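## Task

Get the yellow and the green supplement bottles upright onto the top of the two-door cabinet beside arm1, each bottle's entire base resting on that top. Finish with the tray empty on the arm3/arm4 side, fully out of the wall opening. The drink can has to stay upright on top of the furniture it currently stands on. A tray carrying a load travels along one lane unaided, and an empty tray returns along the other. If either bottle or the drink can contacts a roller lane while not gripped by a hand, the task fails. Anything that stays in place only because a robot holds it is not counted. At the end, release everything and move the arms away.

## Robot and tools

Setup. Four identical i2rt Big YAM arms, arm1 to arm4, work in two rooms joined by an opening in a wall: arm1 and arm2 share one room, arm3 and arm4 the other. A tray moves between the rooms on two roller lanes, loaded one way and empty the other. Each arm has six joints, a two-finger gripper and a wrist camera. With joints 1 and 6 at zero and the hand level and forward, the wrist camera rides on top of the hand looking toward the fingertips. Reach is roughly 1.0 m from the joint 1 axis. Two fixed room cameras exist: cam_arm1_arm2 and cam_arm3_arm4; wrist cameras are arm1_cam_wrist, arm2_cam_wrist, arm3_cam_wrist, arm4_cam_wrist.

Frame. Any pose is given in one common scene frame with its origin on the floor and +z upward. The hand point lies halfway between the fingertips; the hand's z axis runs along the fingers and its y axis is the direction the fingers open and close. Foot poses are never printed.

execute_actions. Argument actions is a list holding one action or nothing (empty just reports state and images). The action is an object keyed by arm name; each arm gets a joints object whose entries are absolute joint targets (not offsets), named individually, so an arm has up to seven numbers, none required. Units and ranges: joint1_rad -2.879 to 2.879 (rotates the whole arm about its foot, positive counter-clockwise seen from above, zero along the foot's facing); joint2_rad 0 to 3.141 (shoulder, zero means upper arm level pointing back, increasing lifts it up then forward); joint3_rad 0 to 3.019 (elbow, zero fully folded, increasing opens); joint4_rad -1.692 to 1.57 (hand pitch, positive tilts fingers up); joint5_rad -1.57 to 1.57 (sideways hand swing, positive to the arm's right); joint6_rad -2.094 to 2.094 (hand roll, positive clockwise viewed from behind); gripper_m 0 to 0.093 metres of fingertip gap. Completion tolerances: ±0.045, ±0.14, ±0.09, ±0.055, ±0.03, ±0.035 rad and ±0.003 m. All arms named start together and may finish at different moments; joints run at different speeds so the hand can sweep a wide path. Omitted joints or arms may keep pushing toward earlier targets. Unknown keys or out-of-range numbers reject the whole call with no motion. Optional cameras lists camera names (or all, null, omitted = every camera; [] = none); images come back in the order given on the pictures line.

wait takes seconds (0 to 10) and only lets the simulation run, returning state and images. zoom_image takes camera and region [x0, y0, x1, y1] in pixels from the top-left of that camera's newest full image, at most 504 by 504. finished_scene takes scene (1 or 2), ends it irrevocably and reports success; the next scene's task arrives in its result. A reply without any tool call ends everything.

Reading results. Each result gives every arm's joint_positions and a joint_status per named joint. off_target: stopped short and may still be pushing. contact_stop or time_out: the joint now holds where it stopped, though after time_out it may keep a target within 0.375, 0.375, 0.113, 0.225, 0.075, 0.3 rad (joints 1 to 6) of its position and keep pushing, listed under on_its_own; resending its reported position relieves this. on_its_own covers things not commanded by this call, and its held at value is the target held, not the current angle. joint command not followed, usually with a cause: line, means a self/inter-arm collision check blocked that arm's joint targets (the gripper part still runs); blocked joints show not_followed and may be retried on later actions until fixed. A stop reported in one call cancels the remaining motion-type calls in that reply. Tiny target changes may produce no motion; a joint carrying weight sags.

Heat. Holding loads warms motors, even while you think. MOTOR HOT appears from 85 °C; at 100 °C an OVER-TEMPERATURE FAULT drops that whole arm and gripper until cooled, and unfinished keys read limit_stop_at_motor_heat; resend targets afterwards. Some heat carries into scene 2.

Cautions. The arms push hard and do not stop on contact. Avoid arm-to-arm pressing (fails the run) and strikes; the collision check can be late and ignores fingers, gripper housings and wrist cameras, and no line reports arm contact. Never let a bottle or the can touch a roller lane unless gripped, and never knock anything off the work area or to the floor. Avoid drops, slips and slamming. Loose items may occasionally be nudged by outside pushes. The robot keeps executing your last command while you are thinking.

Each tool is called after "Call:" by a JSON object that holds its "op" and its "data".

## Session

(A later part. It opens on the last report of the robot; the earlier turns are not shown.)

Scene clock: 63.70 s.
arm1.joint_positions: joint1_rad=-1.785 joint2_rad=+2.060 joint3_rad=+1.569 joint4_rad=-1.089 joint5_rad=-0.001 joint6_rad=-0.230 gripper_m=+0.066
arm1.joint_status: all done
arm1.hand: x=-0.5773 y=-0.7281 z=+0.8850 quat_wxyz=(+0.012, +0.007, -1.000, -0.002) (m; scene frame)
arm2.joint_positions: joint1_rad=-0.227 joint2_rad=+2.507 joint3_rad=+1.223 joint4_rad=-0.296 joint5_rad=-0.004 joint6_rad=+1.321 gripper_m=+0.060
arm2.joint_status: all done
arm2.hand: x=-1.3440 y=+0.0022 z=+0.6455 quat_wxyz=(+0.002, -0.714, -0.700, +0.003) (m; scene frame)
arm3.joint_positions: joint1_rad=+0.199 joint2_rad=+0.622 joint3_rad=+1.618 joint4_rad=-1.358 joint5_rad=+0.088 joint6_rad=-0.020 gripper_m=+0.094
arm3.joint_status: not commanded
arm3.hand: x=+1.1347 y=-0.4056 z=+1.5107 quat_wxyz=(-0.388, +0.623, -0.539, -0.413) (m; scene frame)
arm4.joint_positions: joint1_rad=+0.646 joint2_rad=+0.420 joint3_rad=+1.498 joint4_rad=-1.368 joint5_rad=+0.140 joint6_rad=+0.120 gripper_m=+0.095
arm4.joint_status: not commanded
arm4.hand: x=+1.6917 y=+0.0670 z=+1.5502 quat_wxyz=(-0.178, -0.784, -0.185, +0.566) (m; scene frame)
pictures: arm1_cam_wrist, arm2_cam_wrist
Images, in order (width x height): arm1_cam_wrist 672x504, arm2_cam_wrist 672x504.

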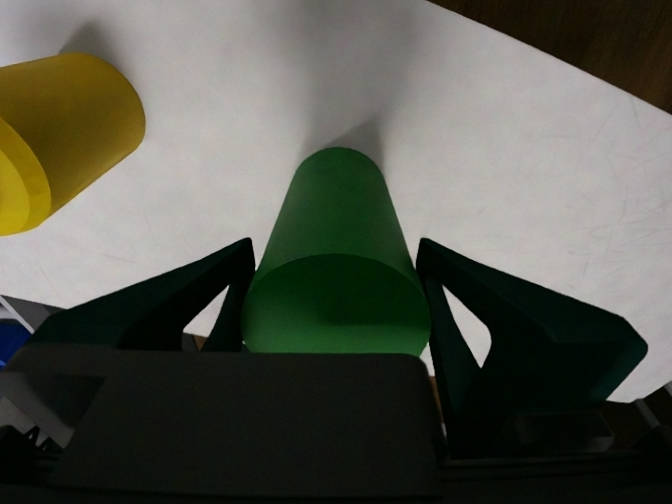

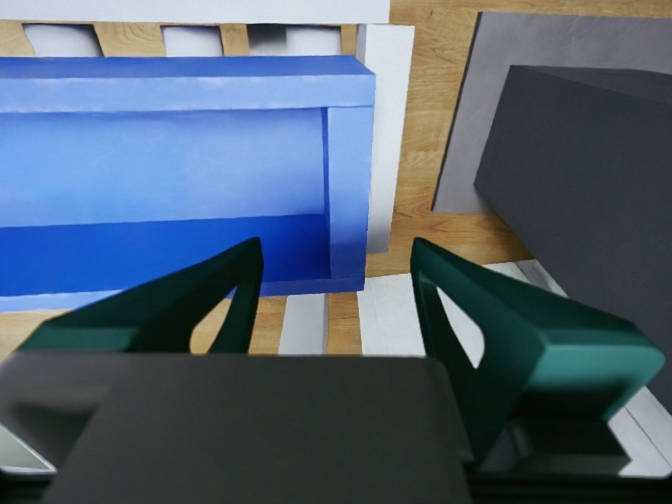

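Call:
{"op": "execute_actions", "data": {"actions": [{"arm1":{"joints":{"joint2_rad":2.10}},"arm2":{"joints":{"joint1_rad":-0.19,"joint6_rad":1.375,"joint2_rad":2.64,"joint3_rad":1.315,"joint4_rad":-0.2}}}], "cameras": ["arm1_cam_wrist","arm2_cam_wrist"]}}

Scene clock: 67.30 s.
arm1.joint_positions: joint1_rad=-1.785 joint2_rad=+2.076 joint3_rad=+1.569 joint4_rad=-1.087 joint5_rad=-0.001 joint6_rad=-0.230 gripper_m=+0.066
arm1.joint_status: all done
arm1.hand: x=-0.5790 y=-0.7278 z=+0.8758 quat_wxyz=(+0.019, +0.007, -1.000, -0.004) (m; scene frame)
arm2.joint_positions: joint1_rad=-0.196 joint2_rad=+2.614 joint3_rad=+1.312 joint4_rad=-0.214 joint5_rad=+0.001 joint6_rad=+1.364 gripper_m=+0.060
arm2.joint_status: all done
arm2.hand: x=-1.3156 y=+0.0092 z=+0.6061 quat_wxyz=(-0.026, -0.718, -0.695, -0.012) (m; scene frame)
arm3.joint_positions: joint1_rad=+0.199 joint2_rad=+0.622 joint3_rad=+1.618 joint4_rad=-1.358 joint5_rad=+0.088 joint6_rad=-0.020 gripper_m=+0.094
arm3.joint_status: not commanded
arm3.hand: x=+1.1347 y=-0.4056 z=+1.5107 quat_wxyz=(-0.388, +0.623, -0.539, -0.413) (m; scene frame)
arm4.joint_positions: joint1_rad=+0.646 joint2_rad=+0.420 joint3_rad=+1.498 joint4_rad=-1.368 joint5_rad=+0.140 joint6_rad=+0.120 gripper_m=+0.095
arm4.joint_status: not commanded
arm4.hand: x=+1.6917 y=+0.0670 z=+1.5502 quat_wxyz=(-0.178, -0.784, -0.185, +0.566) (m; scene frame)
pictures: arm1_cam_wrist, arm2_cam_wrist
Images, in order (width x height): arm1_cam_wrist 672x504, arm2_cam_wrist 672x504.

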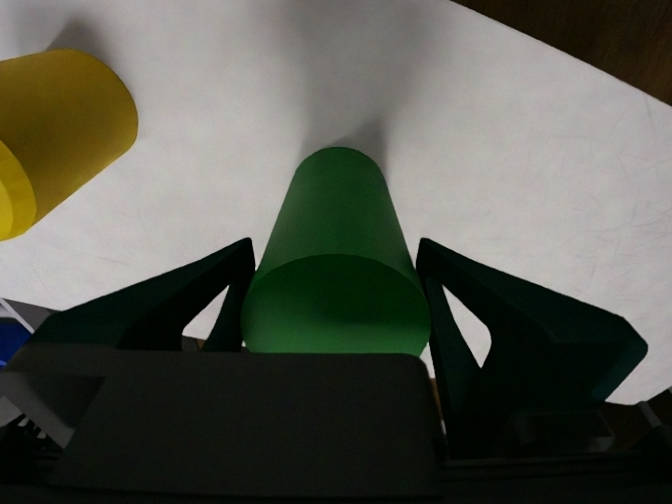

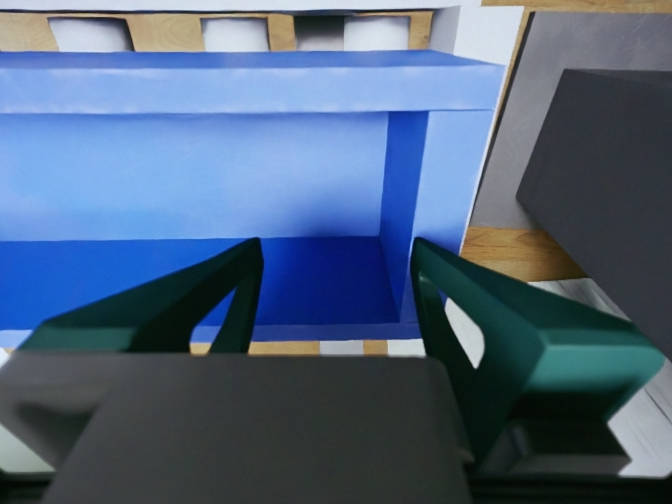

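Call:
{"op": "execute_actions", "data": {"actions": [{"arm1":{"joints":{"joint2_rad":2.12}},"arm2":{"joints":{"joint2_rad":2.52,"joint4_rad":-0.3}}}], "cameras": []}}

Call:
{"op": "execute_actions", "data": {"actions": [{"arm1":{"joints":{"joint2_rad":2.08,"gripper_m":0.093}},"arm2":{"joints":{"joint3_rad":1.21,"joint4_rad":-0.245}}}], "cameras": ["arm1_cam_wrist","arm2_cam_wrist"]}}

Scene clock: 69.33 s.
arm1.joint_positions: joint1_rad=-1.785 joint2_rad=+2.077 joint3_rad=+1.569 joint4_rad=-1.087 joint5_rad=-0.001 joint6_rad=-0.230 gripper_m=+0.066
arm1.joint_status: all done
arm1.hand: x=-0.5791 y=-0.7278 z=+0.8756 quat_wxyz=(+0.019, +0.007, -1.000, -0.004) (m; scene frame)
arm2.joint_positions: joint1_rad=-0.196 joint2_rad=+2.519 joint3_rad=+1.308 joint4_rad=-0.285 joint5_rad=+0.001 joint6_rad=+1.365 gripper_m=+0.060
arm2.joint_status: all done
arm2.hand: x=-1.2928 y=+0.0039 z=+0.6509 quat_wxyz=(-0.034, -0.718, -0.695, -0.017) (m; scene frame)
arm3.joint_positions: joint1_rad=+0.199 joint2_rad=+0.622 joint3_rad=+1.618 joint4_rad=-1.358 joint5_rad=+0.088 joint6_rad=-0.020 gripper_m=+0.094
arm3.joint_status: not commanded
arm3.hand: x=+1.1347 y=-0.4056 z=+1.5107 quat_wxyz=(-0.388, +0.623, -0.539, -0.413) (m; scene frame)
arm4.joint_positions: joint1_rad=+0.646 joint2_rad=+0.420 joint3_rad=+1.498 joint4_rad=-1.368 joint5_rad=+0.140 joint6_rad=+0.120 gripper_m=+0.095
arm4.joint_status: not commanded
arm4.hand: x=+1.6917 y=+0.0670 z=+1.5502 quat_wxyz=(-0.178, -0.784, -0.185, +0.566) (m; scene frame)
pictures: none
No camera images: the call's "cameras" was empty. Leave "cameras" out to get every camera's image.

Scene clock: 70.20 s.
arm1.joint_positions: joint1_rad=-1.785 joint2_rad=+2.077 joint3_rad=+1.569 joint4_rad=-1.087 joint5_rad=-0.001 joint6_rad=-0.230 gripper_m=+0.093
arm1.joint_status: all done
arm1.hand: x=-0.5791 y=-0.7278 z=+0.8756 quat_wxyz=(+0.019, +0.007, -1.000, -0.004) (m; scene frame)
arm2.joint_positions: joint1_rad=-0.196 joint2_rad=+2.526 joint3_rad=+1.202 joint4_rad=-0.261 joint5_rad=+0.001 joint6_rad=+1.366 gripper_m=+0.060
arm2.joint_status: all done
arm2.hand: x=-1.3527 y=+0.0184 z=+0.6349 quat_wxyz=(+0.003, -0.719, -0.695, +0.006) (m; scene frame)
arm3.joint_positions: joint1_rad=+0.199 joint2_rad=+0.622 joint3_rad=+1.618 joint4_rad=-1.358 joint5_rad=+0.088 joint6_rad=-0.020 gripper_m=+0.094
arm3.joint_status: not commanded
arm3.hand: x=+1.1347 y=-0.4056 z=+1.5107 quat_wxyz=(-0.388, +0.623, -0.539, -0.413) (m; scene frame)
arm4.joint_positions: joint1_rad=+0.646 joint2_rad=+0.420 joint3_rad=+1.498 joint4_rad=-1.368 joint5_rad=+0.140 joint6_rad=+0.120 gripper_m=+0.095
arm4.joint_status: not commanded
arm4.hand: x=+1.6917 y=+0.0670 z=+1.5502 quat_wxyz=(-0.178, -0.784, -0.185, +0.566) (m; scene frame)
pictures: arm1_cam_wrist, arm2_cam_wrist
Images, in order (width x height): arm1_cam_wrist 672x504, arm2_cam_wrist 672x504.

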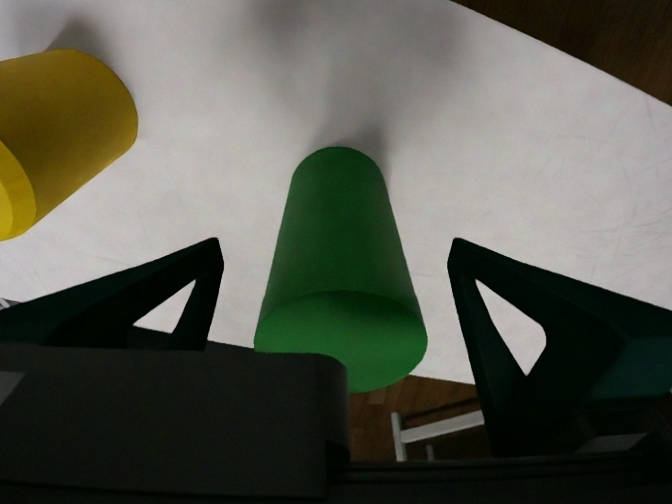

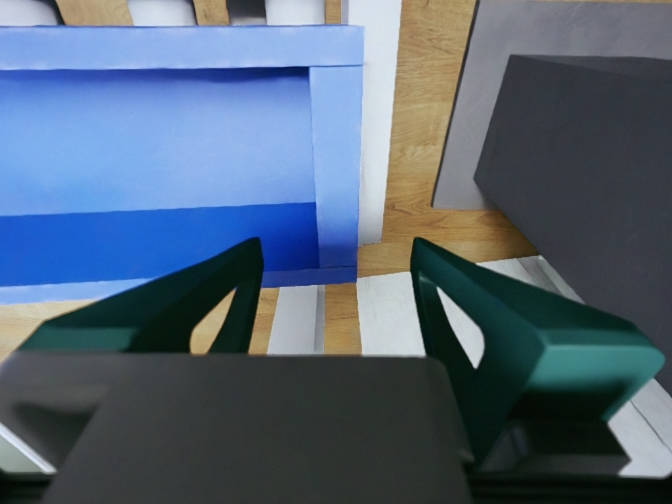

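Call:
{"op": "execute_actions", "data": {"actions": [{"arm1":{"joints":{"joint2_rad":1.7,"joint4_rad":-1.45}},"arm2":{"joints":{"joint1_rad":-0.262,"joint6_rad":1.31,"joint2_rad":2.62,"joint3_rad":1.28,"joint4_rad":-0.24}}}], "cameras": ["arm1_cam_wrist","arm2_cam_wrist","cam_arm1_arm2"]}}

Scene clock: 74.33 s.
arm1.joint_positions: joint1_rad=-1.785 joint2_rad=+1.678 joint3_rad=+1.574 joint4_rad=-1.443 joint5_rad=-0.001 joint6_rad=-0.230 gripper_m=+0.093
arm1.joint_status: all done
arm1.hand: x=-0.6510 y=-0.7114 z=+1.0938 quat_wxyz=(-0.005, +0.007, -1.000, +0.002) (m; scene frame)
arm2.joint_positions: joint1_rad=-0.265 joint2_rad=+2.628 joint3_rad=+1.276 joint4_rad=-0.251 joint5_rad=+0.001 joint6_rad=+1.320 gripper_m=+0.060
arm2.joint_status: all done
arm2.hand: x=-1.3614 y=-0.0126 z=+0.5965 quat_wxyz=(+0.011, -0.727, -0.686, +0.010) (m; scene frame)
arm3.joint_positions: joint1_rad=+0.199 joint2_rad=+0.622 joint3_rad=+1.618 joint4_rad=-1.358 joint5_rad=+0.088 joint6_rad=-0.020 gripper_m=+0.094
arm3.joint_status: not commanded
arm3.hand: x=+1.1347 y=-0.4056 z=+1.5107 quat_wxyz=(-0.388, +0.623, -0.539, -0.413) (m; scene frame)
arm4.joint_positions: joint1_rad=+0.646 joint2_rad=+0.420 joint3_rad=+1.498 joint4_rad=-1.368 joint5_rad=+0.140 joint6_rad=+0.120 gripper_m=+0.095
arm4.joint_status: not commanded
arm4.hand: x=+1.6917 y=+0.0670 z=+1.5502 quat_wxyz=(-0.178, -0.784, -0.185, +0.566) (m; scene frame)
pictures: arm1_cam_wrist, arm2_cam_wrist, cam_arm1_arm2
Images, in order (width x height): arm1_cam_wrist 672x504, arm2_cam_wrist 672x504, cam_arm1_arm2 672x504.

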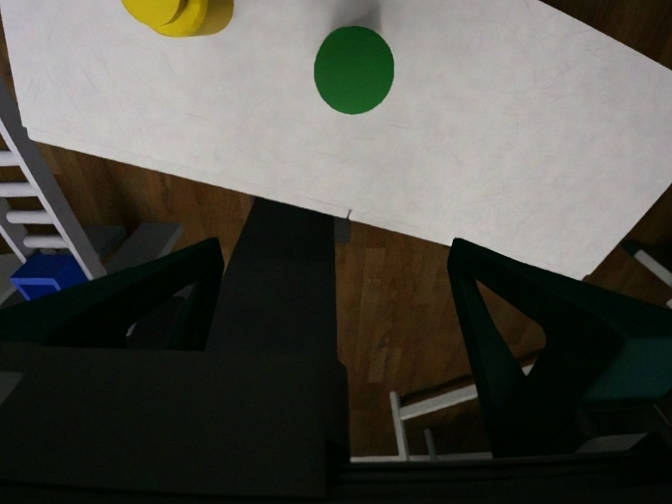

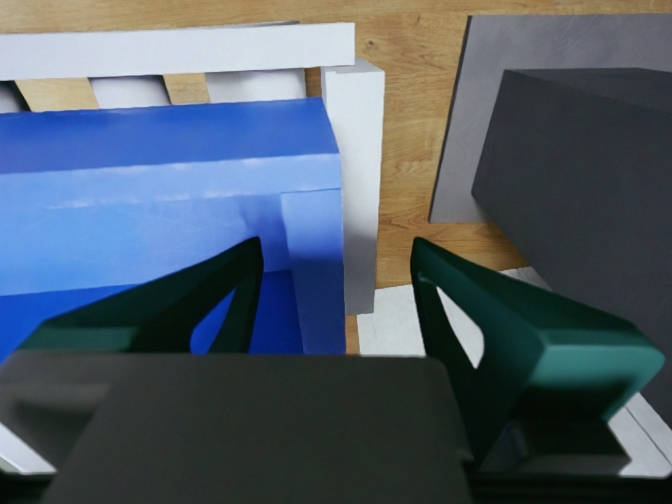

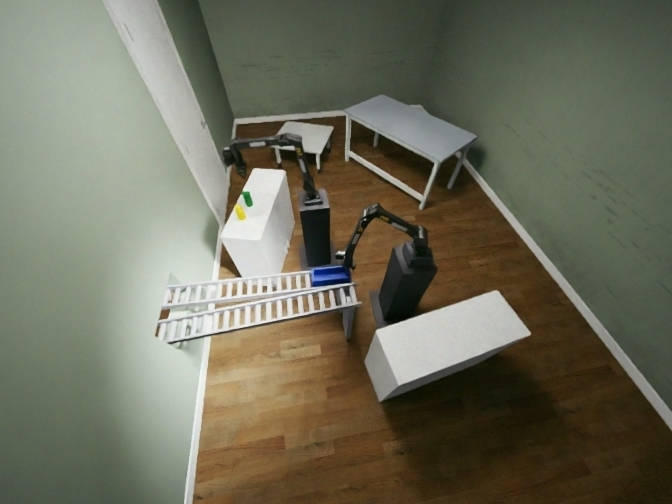

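Call:
{"op": "execute_actions", "data": {"actions": [{"arm1":{"joints":{"joint2_rad":1.2,"joint1_rad":-1.6}},"arm2":{"joints":{"joint2_rad":2.70,"joint3_rad":1.37,"joint4_rad":-0.2}}}], "cameras": ["arm2_cam_wrist","cam_arm1_arm2"]}}

Scene clock: 77.00 s.
arm1.joint_positions: joint1_rad=-1.587 joint2_rad=+1.197 joint3_rad=+1.578 joint4_rad=-1.443 joint5_rad=-0.002 joint6_rad=-0.229 gripper_m=+0.093
arm1.joint_status: all done
arm1.hand: x=-0.7303 y=-0.6082 z=+1.3158 quat_wxyz=(-0.243, +0.102, -0.964, +0.029) (m; scene frame)
arm2.joint_positions: joint1_rad=-0.265 joint2_rad=+2.700 joint3_rad=+1.361 joint4_rad=-0.213 joint5_rad=+0.001 joint6_rad=+1.319 gripper_m=+0.060
arm2.joint_status: all done
arm2.hand: x=-1.3375 y=-0.0203 z=+0.5709 quat_wxyz=(-0.011, -0.727, -0.687, -0.002) (m; scene frame)
arm3.joint_positions: joint1_rad=+0.199 joint2_rad=+0.622 joint3_rad=+1.618 joint4_rad=-1.358 joint5_rad=+0.088 joint6_rad=-0.020 gripper_m=+0.094
arm3.joint_status: not commanded
arm3.hand: x=+1.1347 y=-0.4056 z=+1.5107 quat_wxyz=(-0.388, +0.623, -0.539, -0.413) (m; scene frame)
arm4.joint_positions: joint1_rad=+0.646 joint2_rad=+0.420 joint3_rad=+1.498 joint4_rad=-1.368 joint5_rad=+0.140 joint6_rad=+0.120 gripper_m=+0.095
arm4.joint_status: not commanded
arm4.hand: x=+1.6917 y=+0.0670 z=+1.5502 quat_wxyz=(-0.178, -0.784, -0.185, +0.566) (m; scene frame)
pictures: arm2_cam_wrist, cam_arm1_arm2
Images, in order (width x height): arm2_cam_wrist 672x504, cam_arm1_arm2 672x504.

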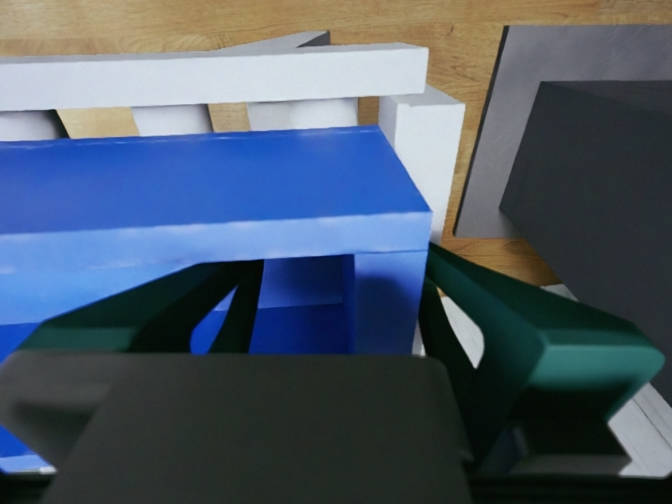

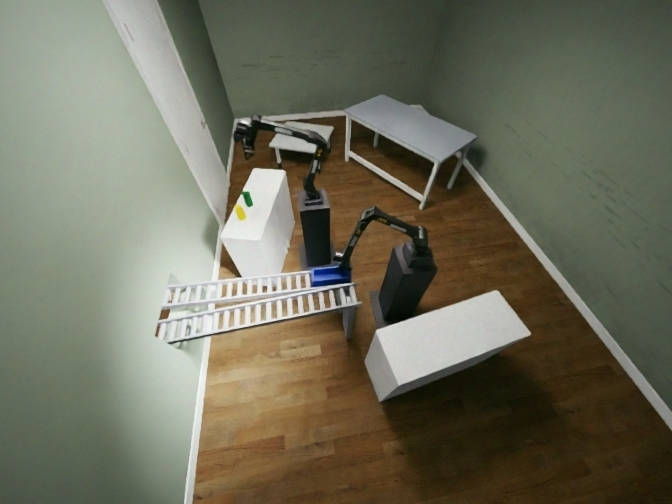

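Call:
{"op": "execute_actions", "data": {"actions": [{"arm2":{"joints":{"joint1_rad":-0.205,"joint6_rad":1.375}}}], "cameras": ["arm2_cam_wrist"]}}

Scene clock: 78.33 s.
arm1.joint_positions: joint1_rad=-1.587 joint2_rad=+1.197 joint3_rad=+1.578 joint4_rad=-1.443 joint5_rad=-0.002 joint6_rad=-0.229 gripper_m=+0.093
arm1.joint_status: not commanded
arm1.hand: x=-0.7303 y=-0.6082 z=+1.3158 quat_wxyz=(-0.243, +0.102, -0.964, +0.029) (m; scene frame)
arm2.joint_positions: joint1_rad=-0.205 joint2_rad=+2.700 joint3_rad=+1.361 joint4_rad=-0.213 joint5_rad=+0.001 joint6_rad=+1.364 gripper_m=+0.060
arm2.joint_status: all done
arm2.hand: x=-1.3294 y=+0.0079 z=+0.5707 quat_wxyz=(-0.011, -0.721, -0.692, -0.002) (m; scene frame)
arm3.joint_positions: joint1_rad=+0.199 joint2_rad=+0.622 joint3_rad=+1.618 joint4_rad=-1.358 joint5_rad=+0.088 joint6_rad=-0.020 gripper_m=+0.094
arm3.joint_status: not commanded
arm3.hand: x=+1.1347 y=-0.4056 z=+1.5107 quat_wxyz=(-0.388, +0.623, -0.539, -0.413) (m; scene frame)
arm4.joint_positions: joint1_rad=+0.646 joint2_rad=+0.420 joint3_rad=+1.498 joint4_rad=-1.368 joint5_rad=+0.140 joint6_rad=+0.120 gripper_m=+0.095
arm4.joint_status: not commanded
arm4.hand: x=+1.6917 y=+0.0670 z=+1.5502 quat_wxyz=(-0.178, -0.784, -0.185, +0.566) (m; scene frame)
pictures: arm2_cam_wrist
Images, in order (width x height): arm2_cam_wrist 672x504.

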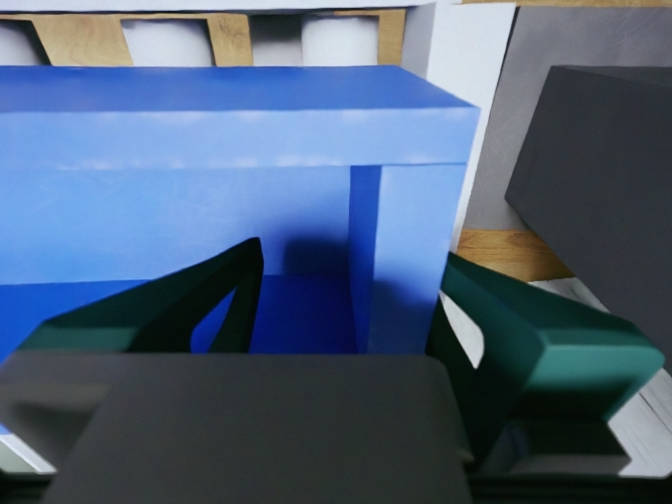

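Call:
{"op": "execute_actions", "data": {"actions": [{"arm2":{"joints":{"gripper_m":0.0}}}], "cameras": ["arm2_cam_wrist","cam_arm1_arm2"]}}

Scene clock: 79.43 s.
arm1.joint_positions: joint1_rad=-1.587 joint2_rad=+1.197 joint3_rad=+1.578 joint4_rad=-1.443 joint5_rad=-0.002 joint6_rad=-0.229 gripper_m=+0.093
arm1.joint_status: not commanded
arm1.hand: x=-0.7303 y=-0.6082 z=+1.3158 quat_wxyz=(-0.243, +0.102, -0.964, +0.029) (m; scene frame)
arm2.joint_positions: joint1_rad=-0.205 joint2_rad=+2.699 joint3_rad=+1.365 joint4_rad=-0.207 joint5_rad=-0.003 joint6_rad=+1.364 gripper_m=+0.020
arm2.joint_status: gripper_m off_target (ended at +0.020, target +0.000)
arm2.hand: x=-1.3244 y=+0.0074 z=+0.5718 quat_wxyz=(-0.015, -0.721, -0.693, -0.007) (m; scene frame)
arm3.joint_positions: joint1_rad=+0.199 joint2_rad=+0.622 joint3_rad=+1.618 joint4_rad=-1.358 joint5_rad=+0.088 joint6_rad=-0.020 gripper_m=+0.094
arm3.joint_status: not commanded
arm3.hand: x=+1.1347 y=-0.4056 z=+1.5107 quat_wxyz=(-0.388, +0.623, -0.539, -0.413) (m; scene frame)
arm4.joint_positions: joint1_rad=+0.646 joint2_rad=+0.420 joint3_rad=+1.498 joint4_rad=-1.368 joint5_rad=+0.140 joint6_rad=+0.120 gripper_m=+0.095
arm4.joint_status: not commanded
arm4.hand: x=+1.6917 y=+0.0670 z=+1.5502 quat_wxyz=(-0.178, -0.784, -0.185, +0.566) (m; scene frame)
pictures: arm2_cam_wrist, cam_arm1_arm2
Images, in order (width x height): arm2_cam_wrist 672x504, cam_arm1_arm2 672x504.

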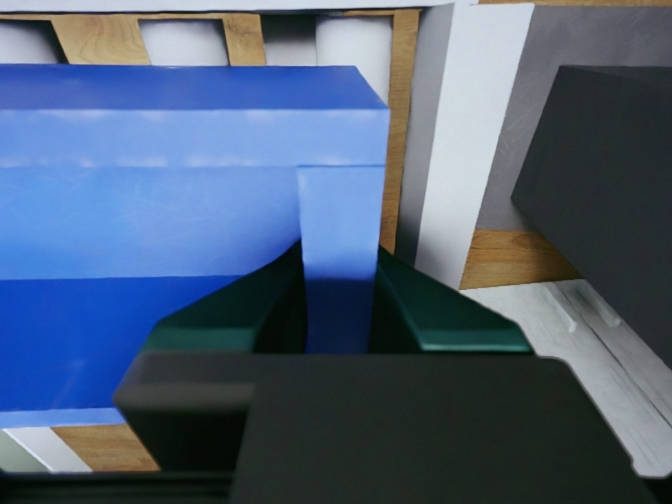

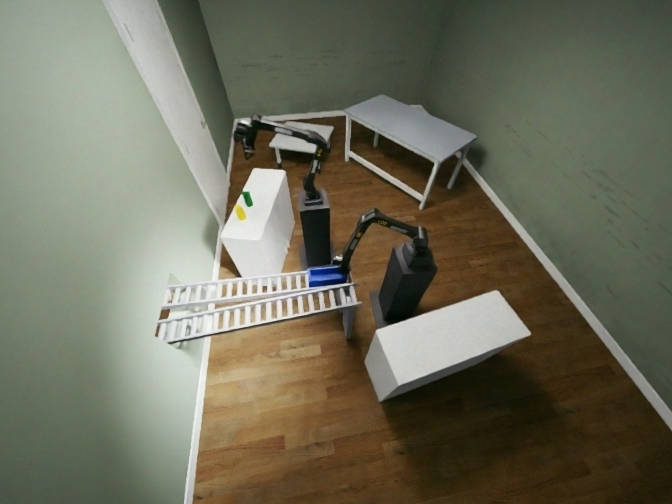

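Call:
{"op": "execute_actions", "data": {"actions": [{"arm2":{"joints":{"joint2_rad":2.55,"joint3_rad":1.29,"joint4_rad":-0.3}}}], "cameras": []}}

Call:
{"op": "execute_actions", "data": {"actions": [{"arm2":{"joints":{"joint2_rad":1.9,"joint3_rad":1.16,"joint4_rad":-0.82}}}], "cameras": ["arm2_cam_wrist","cam_arm1_arm2"]}}

Scene clock: 81.07 s.
arm1.joint_positions: joint1_rad=-1.587 joint2_rad=+1.197 joint3_rad=+1.578 joint4_rad=-1.443 joint5_rad=-0.002 joint6_rad=-0.229 gripper_m=+0.093
arm1.joint_status: not commanded
arm1.hand: x=-0.7303 y=-0.6082 z=+1.3158 quat_wxyz=(-0.243, +0.102, -0.964, +0.029) (m; scene frame)
arm2.joint_positions: joint1_rad=-0.204 joint2_rad=+2.567 joint3_rad=+1.284 joint4_rad=-0.292 joint5_rad=-0.001 joint6_rad=+1.368 gripper_m=+0.020
arm2.joint_status: all done
arm2.hand: x=-1.3306 y=+0.0096 z=+0.6244 quat_wxyz=(+0.000, -0.722, -0.692, +0.003) (m; scene frame)
arm3.joint_positions: joint1_rad=+0.199 joint2_rad=+0.622 joint3_rad=+1.618 joint4_rad=-1.358 joint5_rad=+0.088 joint6_rad=-0.020 gripper_m=+0.094
arm3.joint_status: not commanded
arm3.hand: x=+1.1347 y=-0.4056 z=+1.5107 quat_wxyz=(-0.388, +0.623, -0.539, -0.413) (m; scene frame)
arm4.joint_positions: joint1_rad=+0.646 joint2_rad=+0.420 joint3_rad=+1.498 joint4_rad=-1.368 joint5_rad=+0.140 joint6_rad=+0.120 gripper_m=+0.095
arm4.joint_status: not commanded
arm4.hand: x=+1.6917 y=+0.0670 z=+1.5502 quat_wxyz=(-0.178, -0.784, -0.185, +0.566) (m; scene frame)
pictures: none
No camera images: the call's "cameras" was empty. Leave "cameras" out to get every camera's image.

Scene clock: 82.60 s.
arm1.joint_positions: joint1_rad=-1.587 joint2_rad=+1.197 joint3_rad=+1.578 joint4_rad=-1.443 joint5_rad=-0.002 joint6_rad=-0.229 gripper_m=+0.093
arm1.joint_status: not commanded
arm1.hand: x=-0.7303 y=-0.6082 z=+1.3158 quat_wxyz=(-0.243, +0.102, -0.964, +0.029) (m; scene frame)
arm2.joint_positions: joint1_rad=-0.204 joint2_rad=+1.919 joint3_rad=+1.147 joint4_rad=-0.813 joint5_rad=-0.001 joint6_rad=+1.368 gripper_m=+0.020
arm2.joint_status: all done
arm2.hand: x=-1.3294 y=+0.0111 z=+0.9083 quat_wxyz=(+0.004, -0.722, -0.692, +0.005) (m; scene frame)
arm3.joint_positions: joint1_rad=+0.199 joint2_rad=+0.622 joint3_rad=+1.618 joint4_rad=-1.358 joint5_rad=+0.088 joint6_rad=-0.020 gripper_m=+0.094
arm3.joint_status: not commanded
arm3.hand: x=+1.1347 y=-0.4056 z=+1.5107 quat_wxyz=(-0.388, +0.623, -0.539, -0.413) (m; scene frame)
arm4.joint_positions: joint1_rad=+0.646 joint2_rad=+0.420 joint3_rad=+1.498 joint4_rad=-1.368 joint5_rad=+0.140 joint6_rad=+0.120 gripper_m=+0.095
arm4.joint_status: not commanded
arm4.hand: x=+1.6917 y=+0.0670 z=+1.5502 quat_wxyz=(-0.178, -0.784, -0.185, +0.566) (m; scene frame)
pictures: arm2_cam_wrist, cam_arm1_arm2
Images, in order (width x height): arm2_cam_wrist 672x504, cam_arm1_arm2 672x504.

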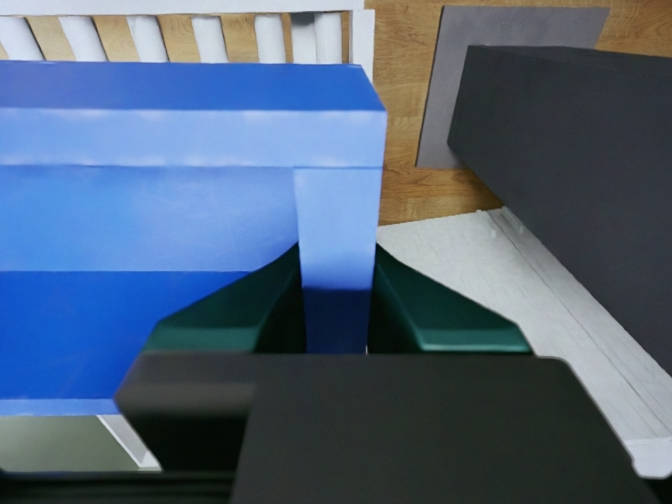

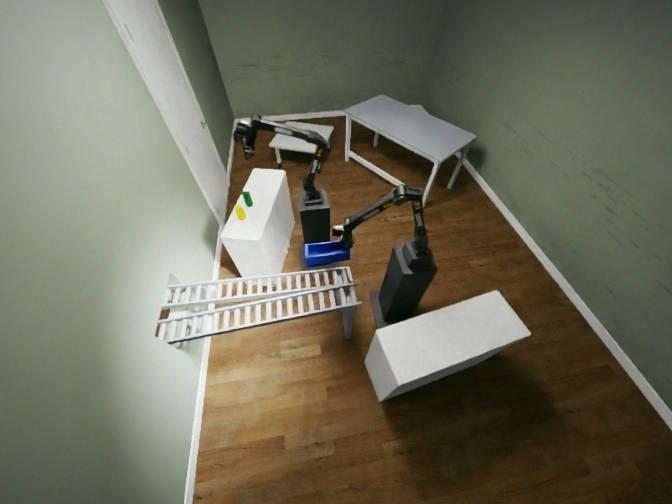

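Call:
{"op": "execute_actions", "data": {"actions": [{"arm2":{"joints":{"joint1_rad":0.33,"joint6_rad":1.905,"joint2_rad":1.98,"joint3_rad":1.27,"joint4_rad":-0.83}},"arm1":{"joints":{"joint1_rad":0.0,"joint2_rad":0.6,"joint3_rad":1.3,"joint4_rad":-1.3,"joint6_rad":0}}}]}}

Scene clock: 85.33 s.
arm1.joint_positions: joint1_rad=-0.012 joint2_rad=+0.594 joint3_rad=+1.294 joint4_rad=-1.313 joint5_rad=-0.001 joint6_rad=-0.010 gripper_m=+0.093
arm1.joint_status: all done
arm1.hand: x=-1.1465 y=-0.3610 z=+1.3906 quat_wxyz=(-0.325, +0.624, -0.631, -0.327) (m; scene frame)
arm2.joint_positions: joint1_rad=+0.333 joint2_rad=+2.006 joint3_rad=+1.235 joint4_rad=-0.824 joint5_rad=-0.005 joint6_rad=+1.894 gripper_m=+0.020
arm2.joint_status: all done
arm2.hand: x=-1.3104 y=+0.2760 z=+0.8890 quat_wxyz=(+0.005, -0.719, -0.695, +0.012) (m; scene frame)
arm3.joint_positions: joint1_rad=+0.199 joint2_rad=+0.622 joint3_rad=+1.618 joint4_rad=-1.358 joint5_rad=+0.088 joint6_rad=-0.020 gripper_m=+0.094
arm3.joint_status: not commanded
arm3.hand: x=+1.1347 y=-0.4056 z=+1.5107 quat_wxyz=(-0.388, +0.623, -0.539, -0.413) (m; scene frame)
arm4.joint_positions: joint1_rad=+0.646 joint2_rad=+0.420 joint3_rad=+1.498 joint4_rad=-1.368 joint5_rad=+0.140 joint6_rad=+0.120 gripper_m=+0.095
arm4.joint_status: not commanded
arm4.hand: x=+1.6917 y=+0.0670 z=+1.5502 quat_wxyz=(-0.178, -0.784, -0.185, +0.566) (m; scene frame)
pictures: arm1_cam_wrist, arm2_cam_wrist, arm3_cam_wrist, arm4_cam_wrist, cam_arm1_arm2, cam_arm3_arm4
Images, in order (width x height): arm1_cam_wrist 672x504, arm2_cam_wrist 672x504, arm3_cam_wrist 672x504, arm4_cam_wrist 672x504, cam_arm1_arm2 672x504, cam_arm3_arm4 672x504.

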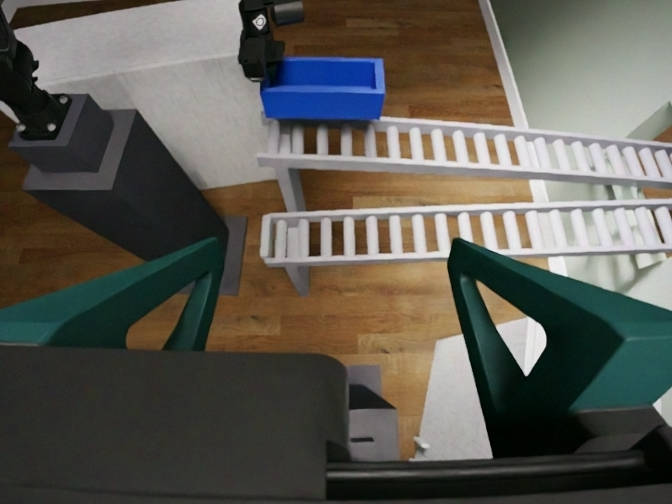

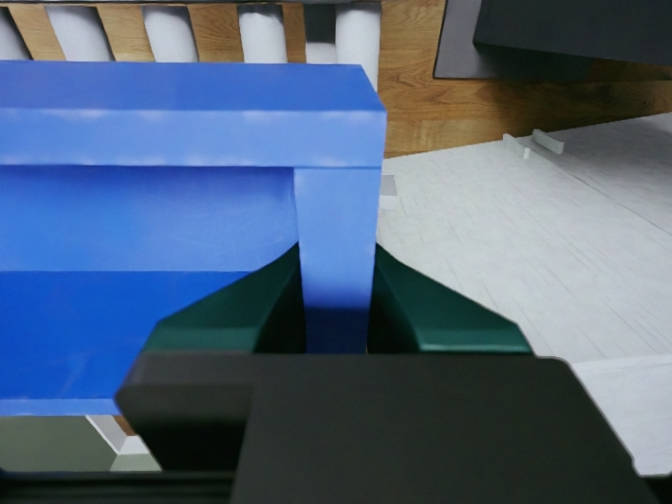

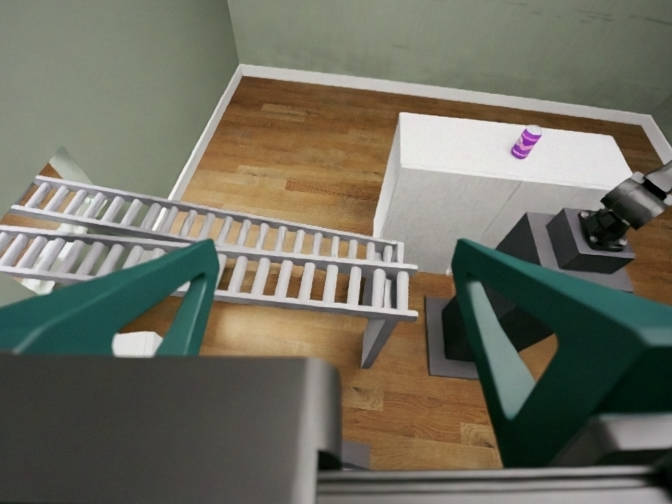

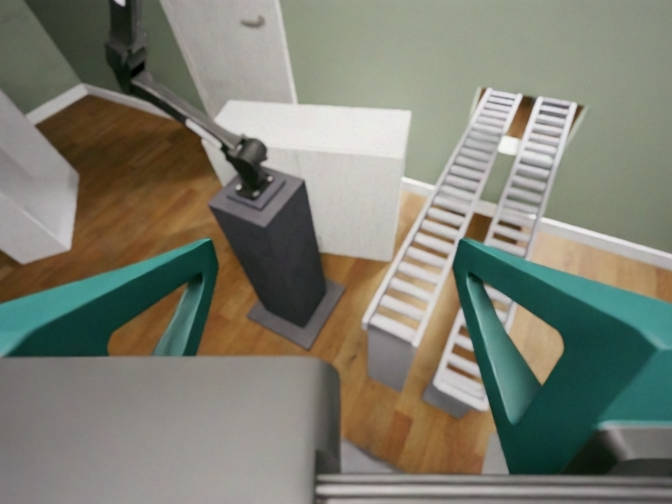

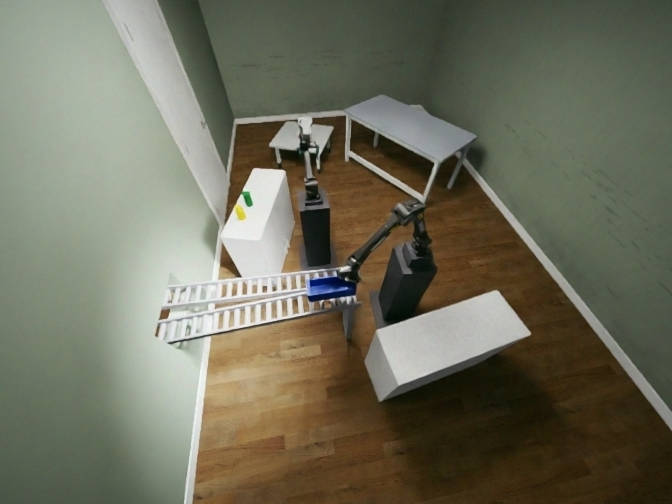

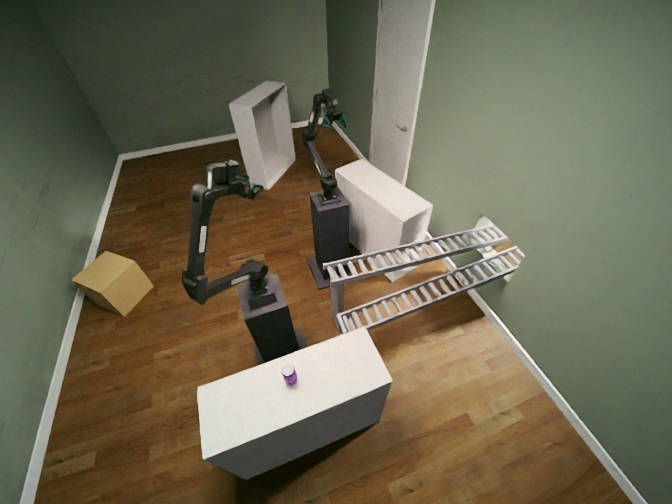

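Call:
{"op": "execute_actions", "data": {"actions": [{"arm2":{"joints":{"joint2_rad":2.13,"joint3_rad":1.245,"joint4_rad":-0.68}}}], "cameras": ["arm1_cam_wrist","arm2_cam_wrist"]}}

Scene clock: 87.03 s.
arm1.joint_positions: joint1_rad=-0.012 joint2_rad=+0.594 joint3_rad=+1.294 joint4_rad=-1.313 joint5_rad=-0.001 joint6_rad=-0.010 gripper_m=+0.093
arm1.joint_status: not commanded
arm1.hand: x=-1.1465 y=-0.3610 z=+1.3906 quat_wxyz=(-0.325, +0.624, -0.631, -0.327) (m; scene frame)
arm2.joint_positions: joint1_rad=+0.333 joint2_rad=+2.166 joint3_rad=+1.223 joint4_rad=-0.703 joint5_rad=-0.005 joint6_rad=+1.895 gripper_m=+0.020
arm2.joint_status: all done
arm2.hand: x=-1.3240 y=+0.2714 z=+0.8076 quat_wxyz=(+0.017, -0.719, -0.694, +0.034) (m; scene frame)
arm3.joint_positions: joint1_rad=+0.199 joint2_rad=+0.622 joint3_rad=+1.618 joint4_rad=-1.358 joint5_rad=+0.088 joint6_rad=-0.020 gripper_m=+0.094
arm3.joint_status: not commanded
arm3.hand: x=+1.1347 y=-0.4056 z=+1.5107 quat_wxyz=(-0.388, +0.623, -0.539, -0.413) (m; scene frame)
arm4.joint_positions: joint1_rad=+0.646 joint2_rad=+0.420 joint3_rad=+1.498 joint4_rad=-1.368 joint5_rad=+0.140 joint6_rad=+0.120 gripper_m=+0.095
arm4.joint_status: not commanded
arm4.hand: x=+1.6917 y=+0.0670 z=+1.5502 quat_wxyz=(-0.178, -0.784, -0.185, +0.566) (m; scene frame)
pictures: arm1_cam_wrist, arm2_cam_wrist
Images, in order (width x height): arm1_cam_wrist 672x504, arm2_cam_wrist 672x504.

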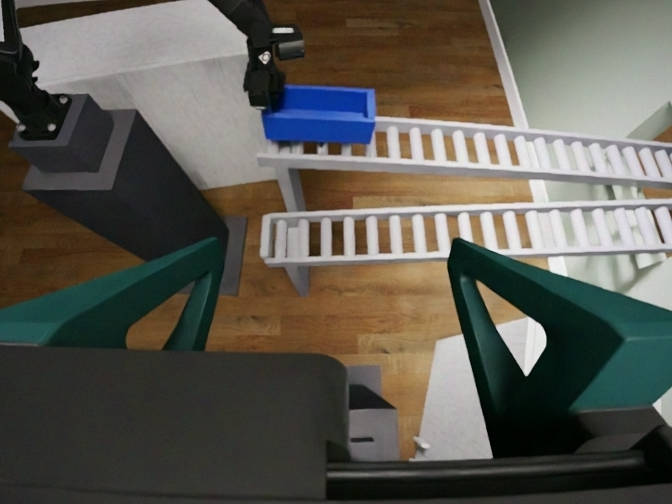

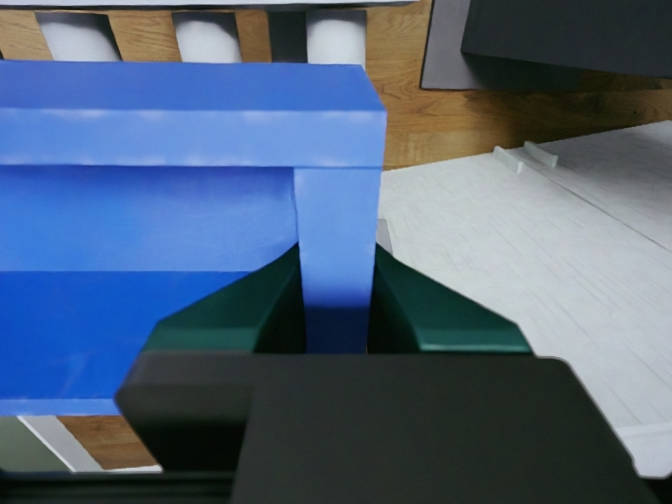

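Call:
{"op": "execute_actions", "data": {"actions": [{"arm2":{"joints":{"joint2_rad":2.19,"joint3_rad":1.305,"joint4_rad":-0.63}}}], "cameras": ["arm1_cam_wrist","arm2_cam_wrist"]}}

Scene clock: 88.83 s.
arm1.joint_positions: joint1_rad=-0.012 joint2_rad=+0.594 joint3_rad=+1.294 joint4_rad=-1.313 joint5_rad=-0.001 joint6_rad=-0.010 gripper_m=+0.093
arm1.joint_status: not commanded
arm1.hand: x=-1.1465 y=-0.3610 z=+1.3906 quat_wxyz=(-0.325, +0.624, -0.631, -0.327) (m; scene frame)
arm2.joint_positions: joint1_rad=+0.333 joint2_rad=+2.202 joint3_rad=+1.271 joint4_rad=-0.650 joint5_rad=-0.005 joint6_rad=+1.895 gripper_m=+0.020
arm2.joint_status: all done
arm2.hand: x=-1.2964 y=+0.2796 z=+0.7993 quat_wxyz=(+0.002, -0.719, -0.695, +0.006) (m; scene frame)
arm3.joint_positions: joint1_rad=+0.199 joint2_rad=+0.622 joint3_rad=+1.618 joint4_rad=-1.358 joint5_rad=+0.088 joint6_rad=-0.020 gripper_m=+0.094
arm3.joint_status: not commanded
arm3.hand: x=+1.1347 y=-0.4056 z=+1.5107 quat_wxyz=(-0.388, +0.623, -0.539, -0.413) (m; scene frame)
arm4.joint_positions: joint1_rad=+0.646 joint2_rad=+0.420 joint3_rad=+1.498 joint4_rad=-1.368 joint5_rad=+0.140 joint6_rad=+0.120 gripper_m=+0.095
arm4.joint_status: not commanded
arm4.hand: x=+1.6917 y=+0.0670 z=+1.5502 quat_wxyz=(-0.178, -0.784, -0.185, +0.566) (m; scene frame)
pictures: arm1_cam_wrist, arm2_cam_wrist
Images, in order (width x height): arm1_cam_wrist 672x504, arm2_cam_wrist 672x504.

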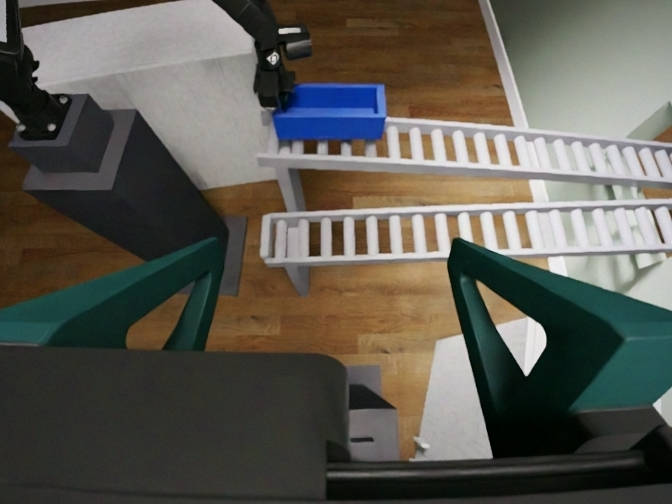

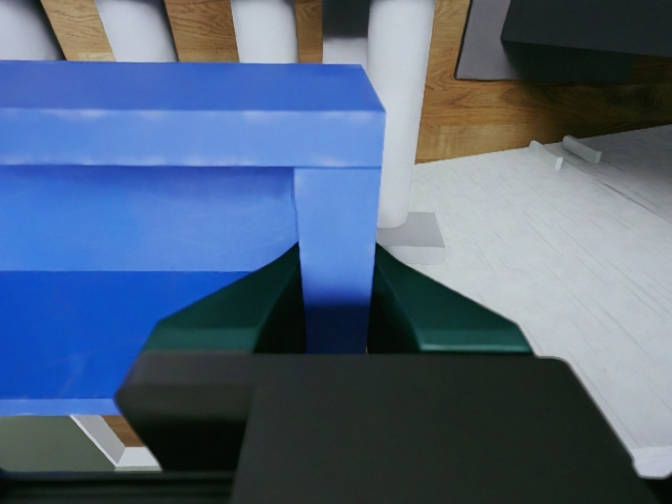

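Call:
{"op": "execute_actions", "data": {"actions": [{"arm2":{"joints":{"joint1_rad":0.285,"joint6_rad":1.85}}}], "cameras": ["arm1_cam_wrist","arm2_cam_wrist"]}}

Scene clock: 90.37 s.
arm1.joint_positions: joint1_rad=-0.012 joint2_rad=+0.594 joint3_rad=+1.294 joint4_rad=-1.313 joint5_rad=-0.001 joint6_rad=-0.010 gripper_m=+0.093
arm1.joint_status: not commanded
arm1.hand: x=-1.1465 y=-0.3610 z=+1.3906 quat_wxyz=(-0.325, +0.624, -0.631, -0.327) (m; scene frame)
arm2.joint_positions: joint1_rad=+0.286 joint2_rad=+2.202 joint3_rad=+1.271 joint4_rad=-0.650 joint5_rad=-0.005 joint6_rad=+1.860 gripper_m=+0.020
arm2.joint_status: all done
arm2.hand: x=-1.2899 y=+0.2559 z=+0.7994 quat_wxyz=(+0.002, -0.723, -0.691, +0.006) (m; scene frame)
arm3.joint_positions: joint1_rad=+0.199 joint2_rad=+0.622 joint3_rad=+1.618 joint4_rad=-1.358 joint5_rad=+0.088 joint6_rad=-0.020 gripper_m=+0.094
arm3.joint_status: not commanded
arm3.hand: x=+1.1347 y=-0.4056 z=+1.5107 quat_wxyz=(-0.388, +0.623, -0.539, -0.413) (m; scene frame)
arm4.joint_positions: joint1_rad=+0.646 joint2_rad=+0.420 joint3_rad=+1.498 joint4_rad=-1.368 joint5_rad=+0.140 joint6_rad=+0.120 gripper_m=+0.095
arm4.joint_status: not commanded
arm4.hand: x=+1.6917 y=+0.0670 z=+1.5502 quat_wxyz=(-0.178, -0.784, -0.185, +0.566) (m; scene frame)
pictures: arm1_cam_wrist, arm2_cam_wrist
Images, in order (width x height): arm1_cam_wrist 672x504, arm2_cam_wrist 672x504.

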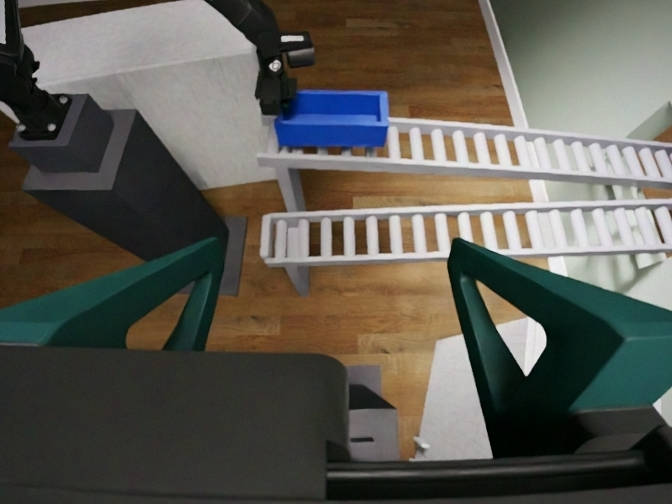

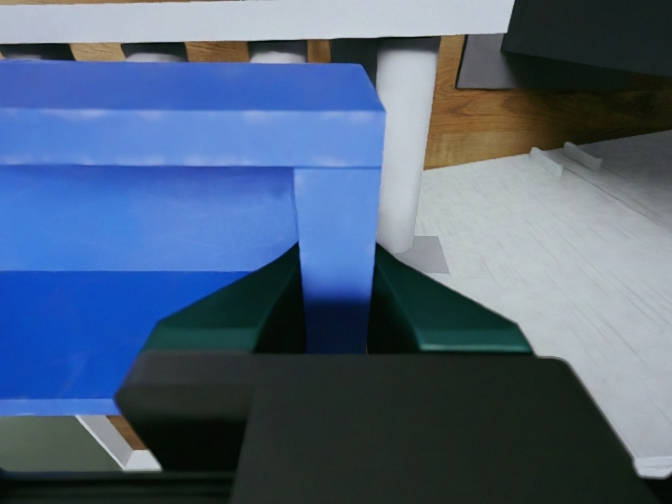

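Call:
{"op": "execute_actions", "data": {"actions": [{"arm2":{"joints":{"joint1_rad":0.31,"joint6_rad":1.88}}}], "cameras": []}}

Call:
{"op": "execute_actions", "data": {"actions": [{"arm2":{"joints":{"joint2_rad":2.245,"joint4_rad":-0.6}}}], "cameras": ["arm1_cam_wrist","arm2_cam_wrist"]}}

Scene clock: 91.63 s.
arm1.joint_positions: joint1_rad=-0.012 joint2_rad=+0.594 joint3_rad=+1.294 joint4_rad=-1.313 joint5_rad=-0.001 joint6_rad=-0.010 gripper_m=+0.093
arm1.joint_status: not commanded
arm1.hand: x=-1.1465 y=-0.3610 z=+1.3906 quat_wxyz=(-0.325, +0.624, -0.631, -0.327) (m; scene frame)
arm2.joint_positions: joint1_rad=+0.301 joint2_rad=+2.202 joint3_rad=+1.271 joint4_rad=-0.650 joint5_rad=-0.005 joint6_rad=+1.869 gripper_m=+0.020
arm2.joint_status: all done
arm2.hand: x=-1.2918 y=+0.2633 z=+0.7994 quat_wxyz=(+0.002, -0.721, -0.693, +0.006) (m; scene frame)
arm3.joint_positions: joint1_rad=+0.199 joint2_rad=+0.622 joint3_rad=+1.618 joint4_rad=-1.358 joint5_rad=+0.088 joint6_rad=-0.020 gripper_m=+0.094
arm3.joint_status: not commanded
arm3.hand: x=+1.1347 y=-0.4056 z=+1.5107 quat_wxyz=(-0.388, +0.623, -0.539, -0.413) (m; scene frame)
arm4.joint_positions: joint1_rad=+0.646 joint2_rad=+0.420 joint3_rad=+1.498 joint4_rad=-1.368 joint5_rad=+0.140 joint6_rad=+0.120 gripper_m=+0.095
arm4.joint_status: not commanded
arm4.hand: x=+1.6917 y=+0.0670 z=+1.5502 quat_wxyz=(-0.178, -0.784, -0.185, +0.566) (m; scene frame)
pictures: none
No camera images: the call's "cameras" was empty. Leave "cameras" out to get every camera's image.

Scene clock: 92.47 s.
arm1.joint_positions: joint1_rad=-0.012 joint2_rad=+0.594 joint3_rad=+1.294 joint4_rad=-1.313 joint5_rad=-0.001 joint6_rad=-0.010 gripper_m=+0.093
arm1.joint_status: not commanded
arm1.hand: x=-1.1465 y=-0.3610 z=+1.3906 quat_wxyz=(-0.325, +0.624, -0.631, -0.327) (m; scene frame)
arm2.joint_positions: joint1_rad=+0.301 joint2_rad=+2.271 joint3_rad=+1.274 joint4_rad=-0.621 joint5_rad=-0.005 joint6_rad=+1.870 gripper_m=+0.020
arm2.joint_status: all done
arm2.hand: x=-1.3033 y=+0.2600 z=+0.7657 quat_wxyz=(+0.011, -0.721, -0.692, +0.022) (m; scene frame)
arm3.joint_positions: joint1_rad=+0.199 joint2_rad=+0.622 joint3_rad=+1.618 joint4_rad=-1.358 joint5_rad=+0.088 joint6_rad=-0.020 gripper_m=+0.094
arm3.joint_status: not commanded
arm3.hand: x=+1.1347 y=-0.4056 z=+1.5107 quat_wxyz=(-0.388, +0.623, -0.539, -0.413) (m; scene frame)
arm4.joint_positions: joint1_rad=+0.646 joint2_rad=+0.420 joint3_rad=+1.498 joint4_rad=-1.368 joint5_rad=+0.140 joint6_rad=+0.120 gripper_m=+0.095
arm4.joint_status: not commanded
arm4.hand: x=+1.6917 y=+0.0670 z=+1.5502 quat_wxyz=(-0.178, -0.784, -0.185, +0.566) (m; scene frame)
pictures: arm1_cam_wrist, arm2_cam_wrist
Images, in order (width x height): arm1_cam_wrist 672x504, arm2_cam_wrist 672x504.

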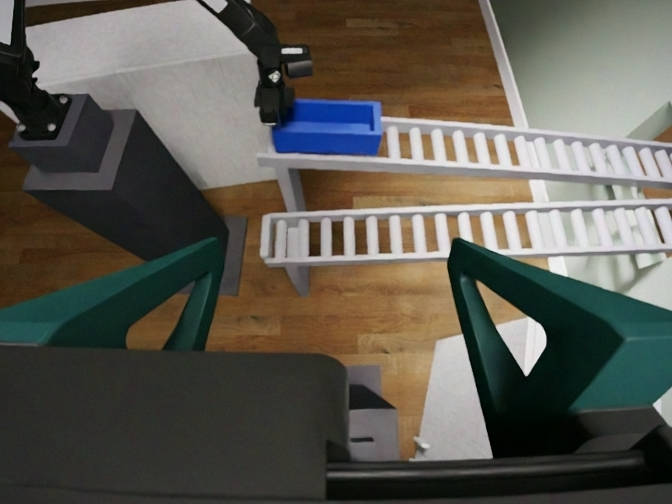

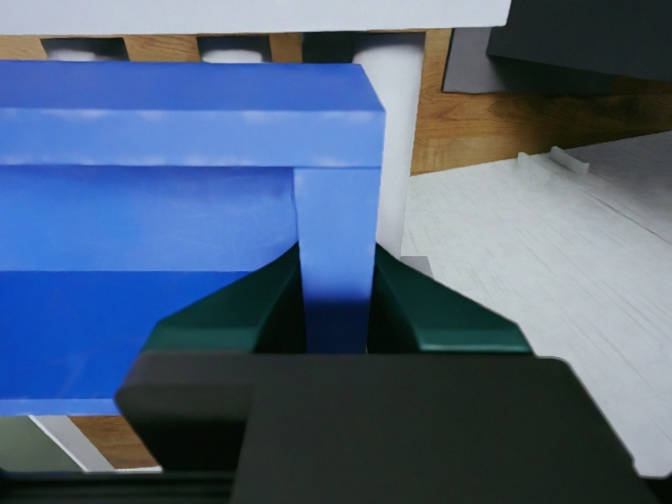

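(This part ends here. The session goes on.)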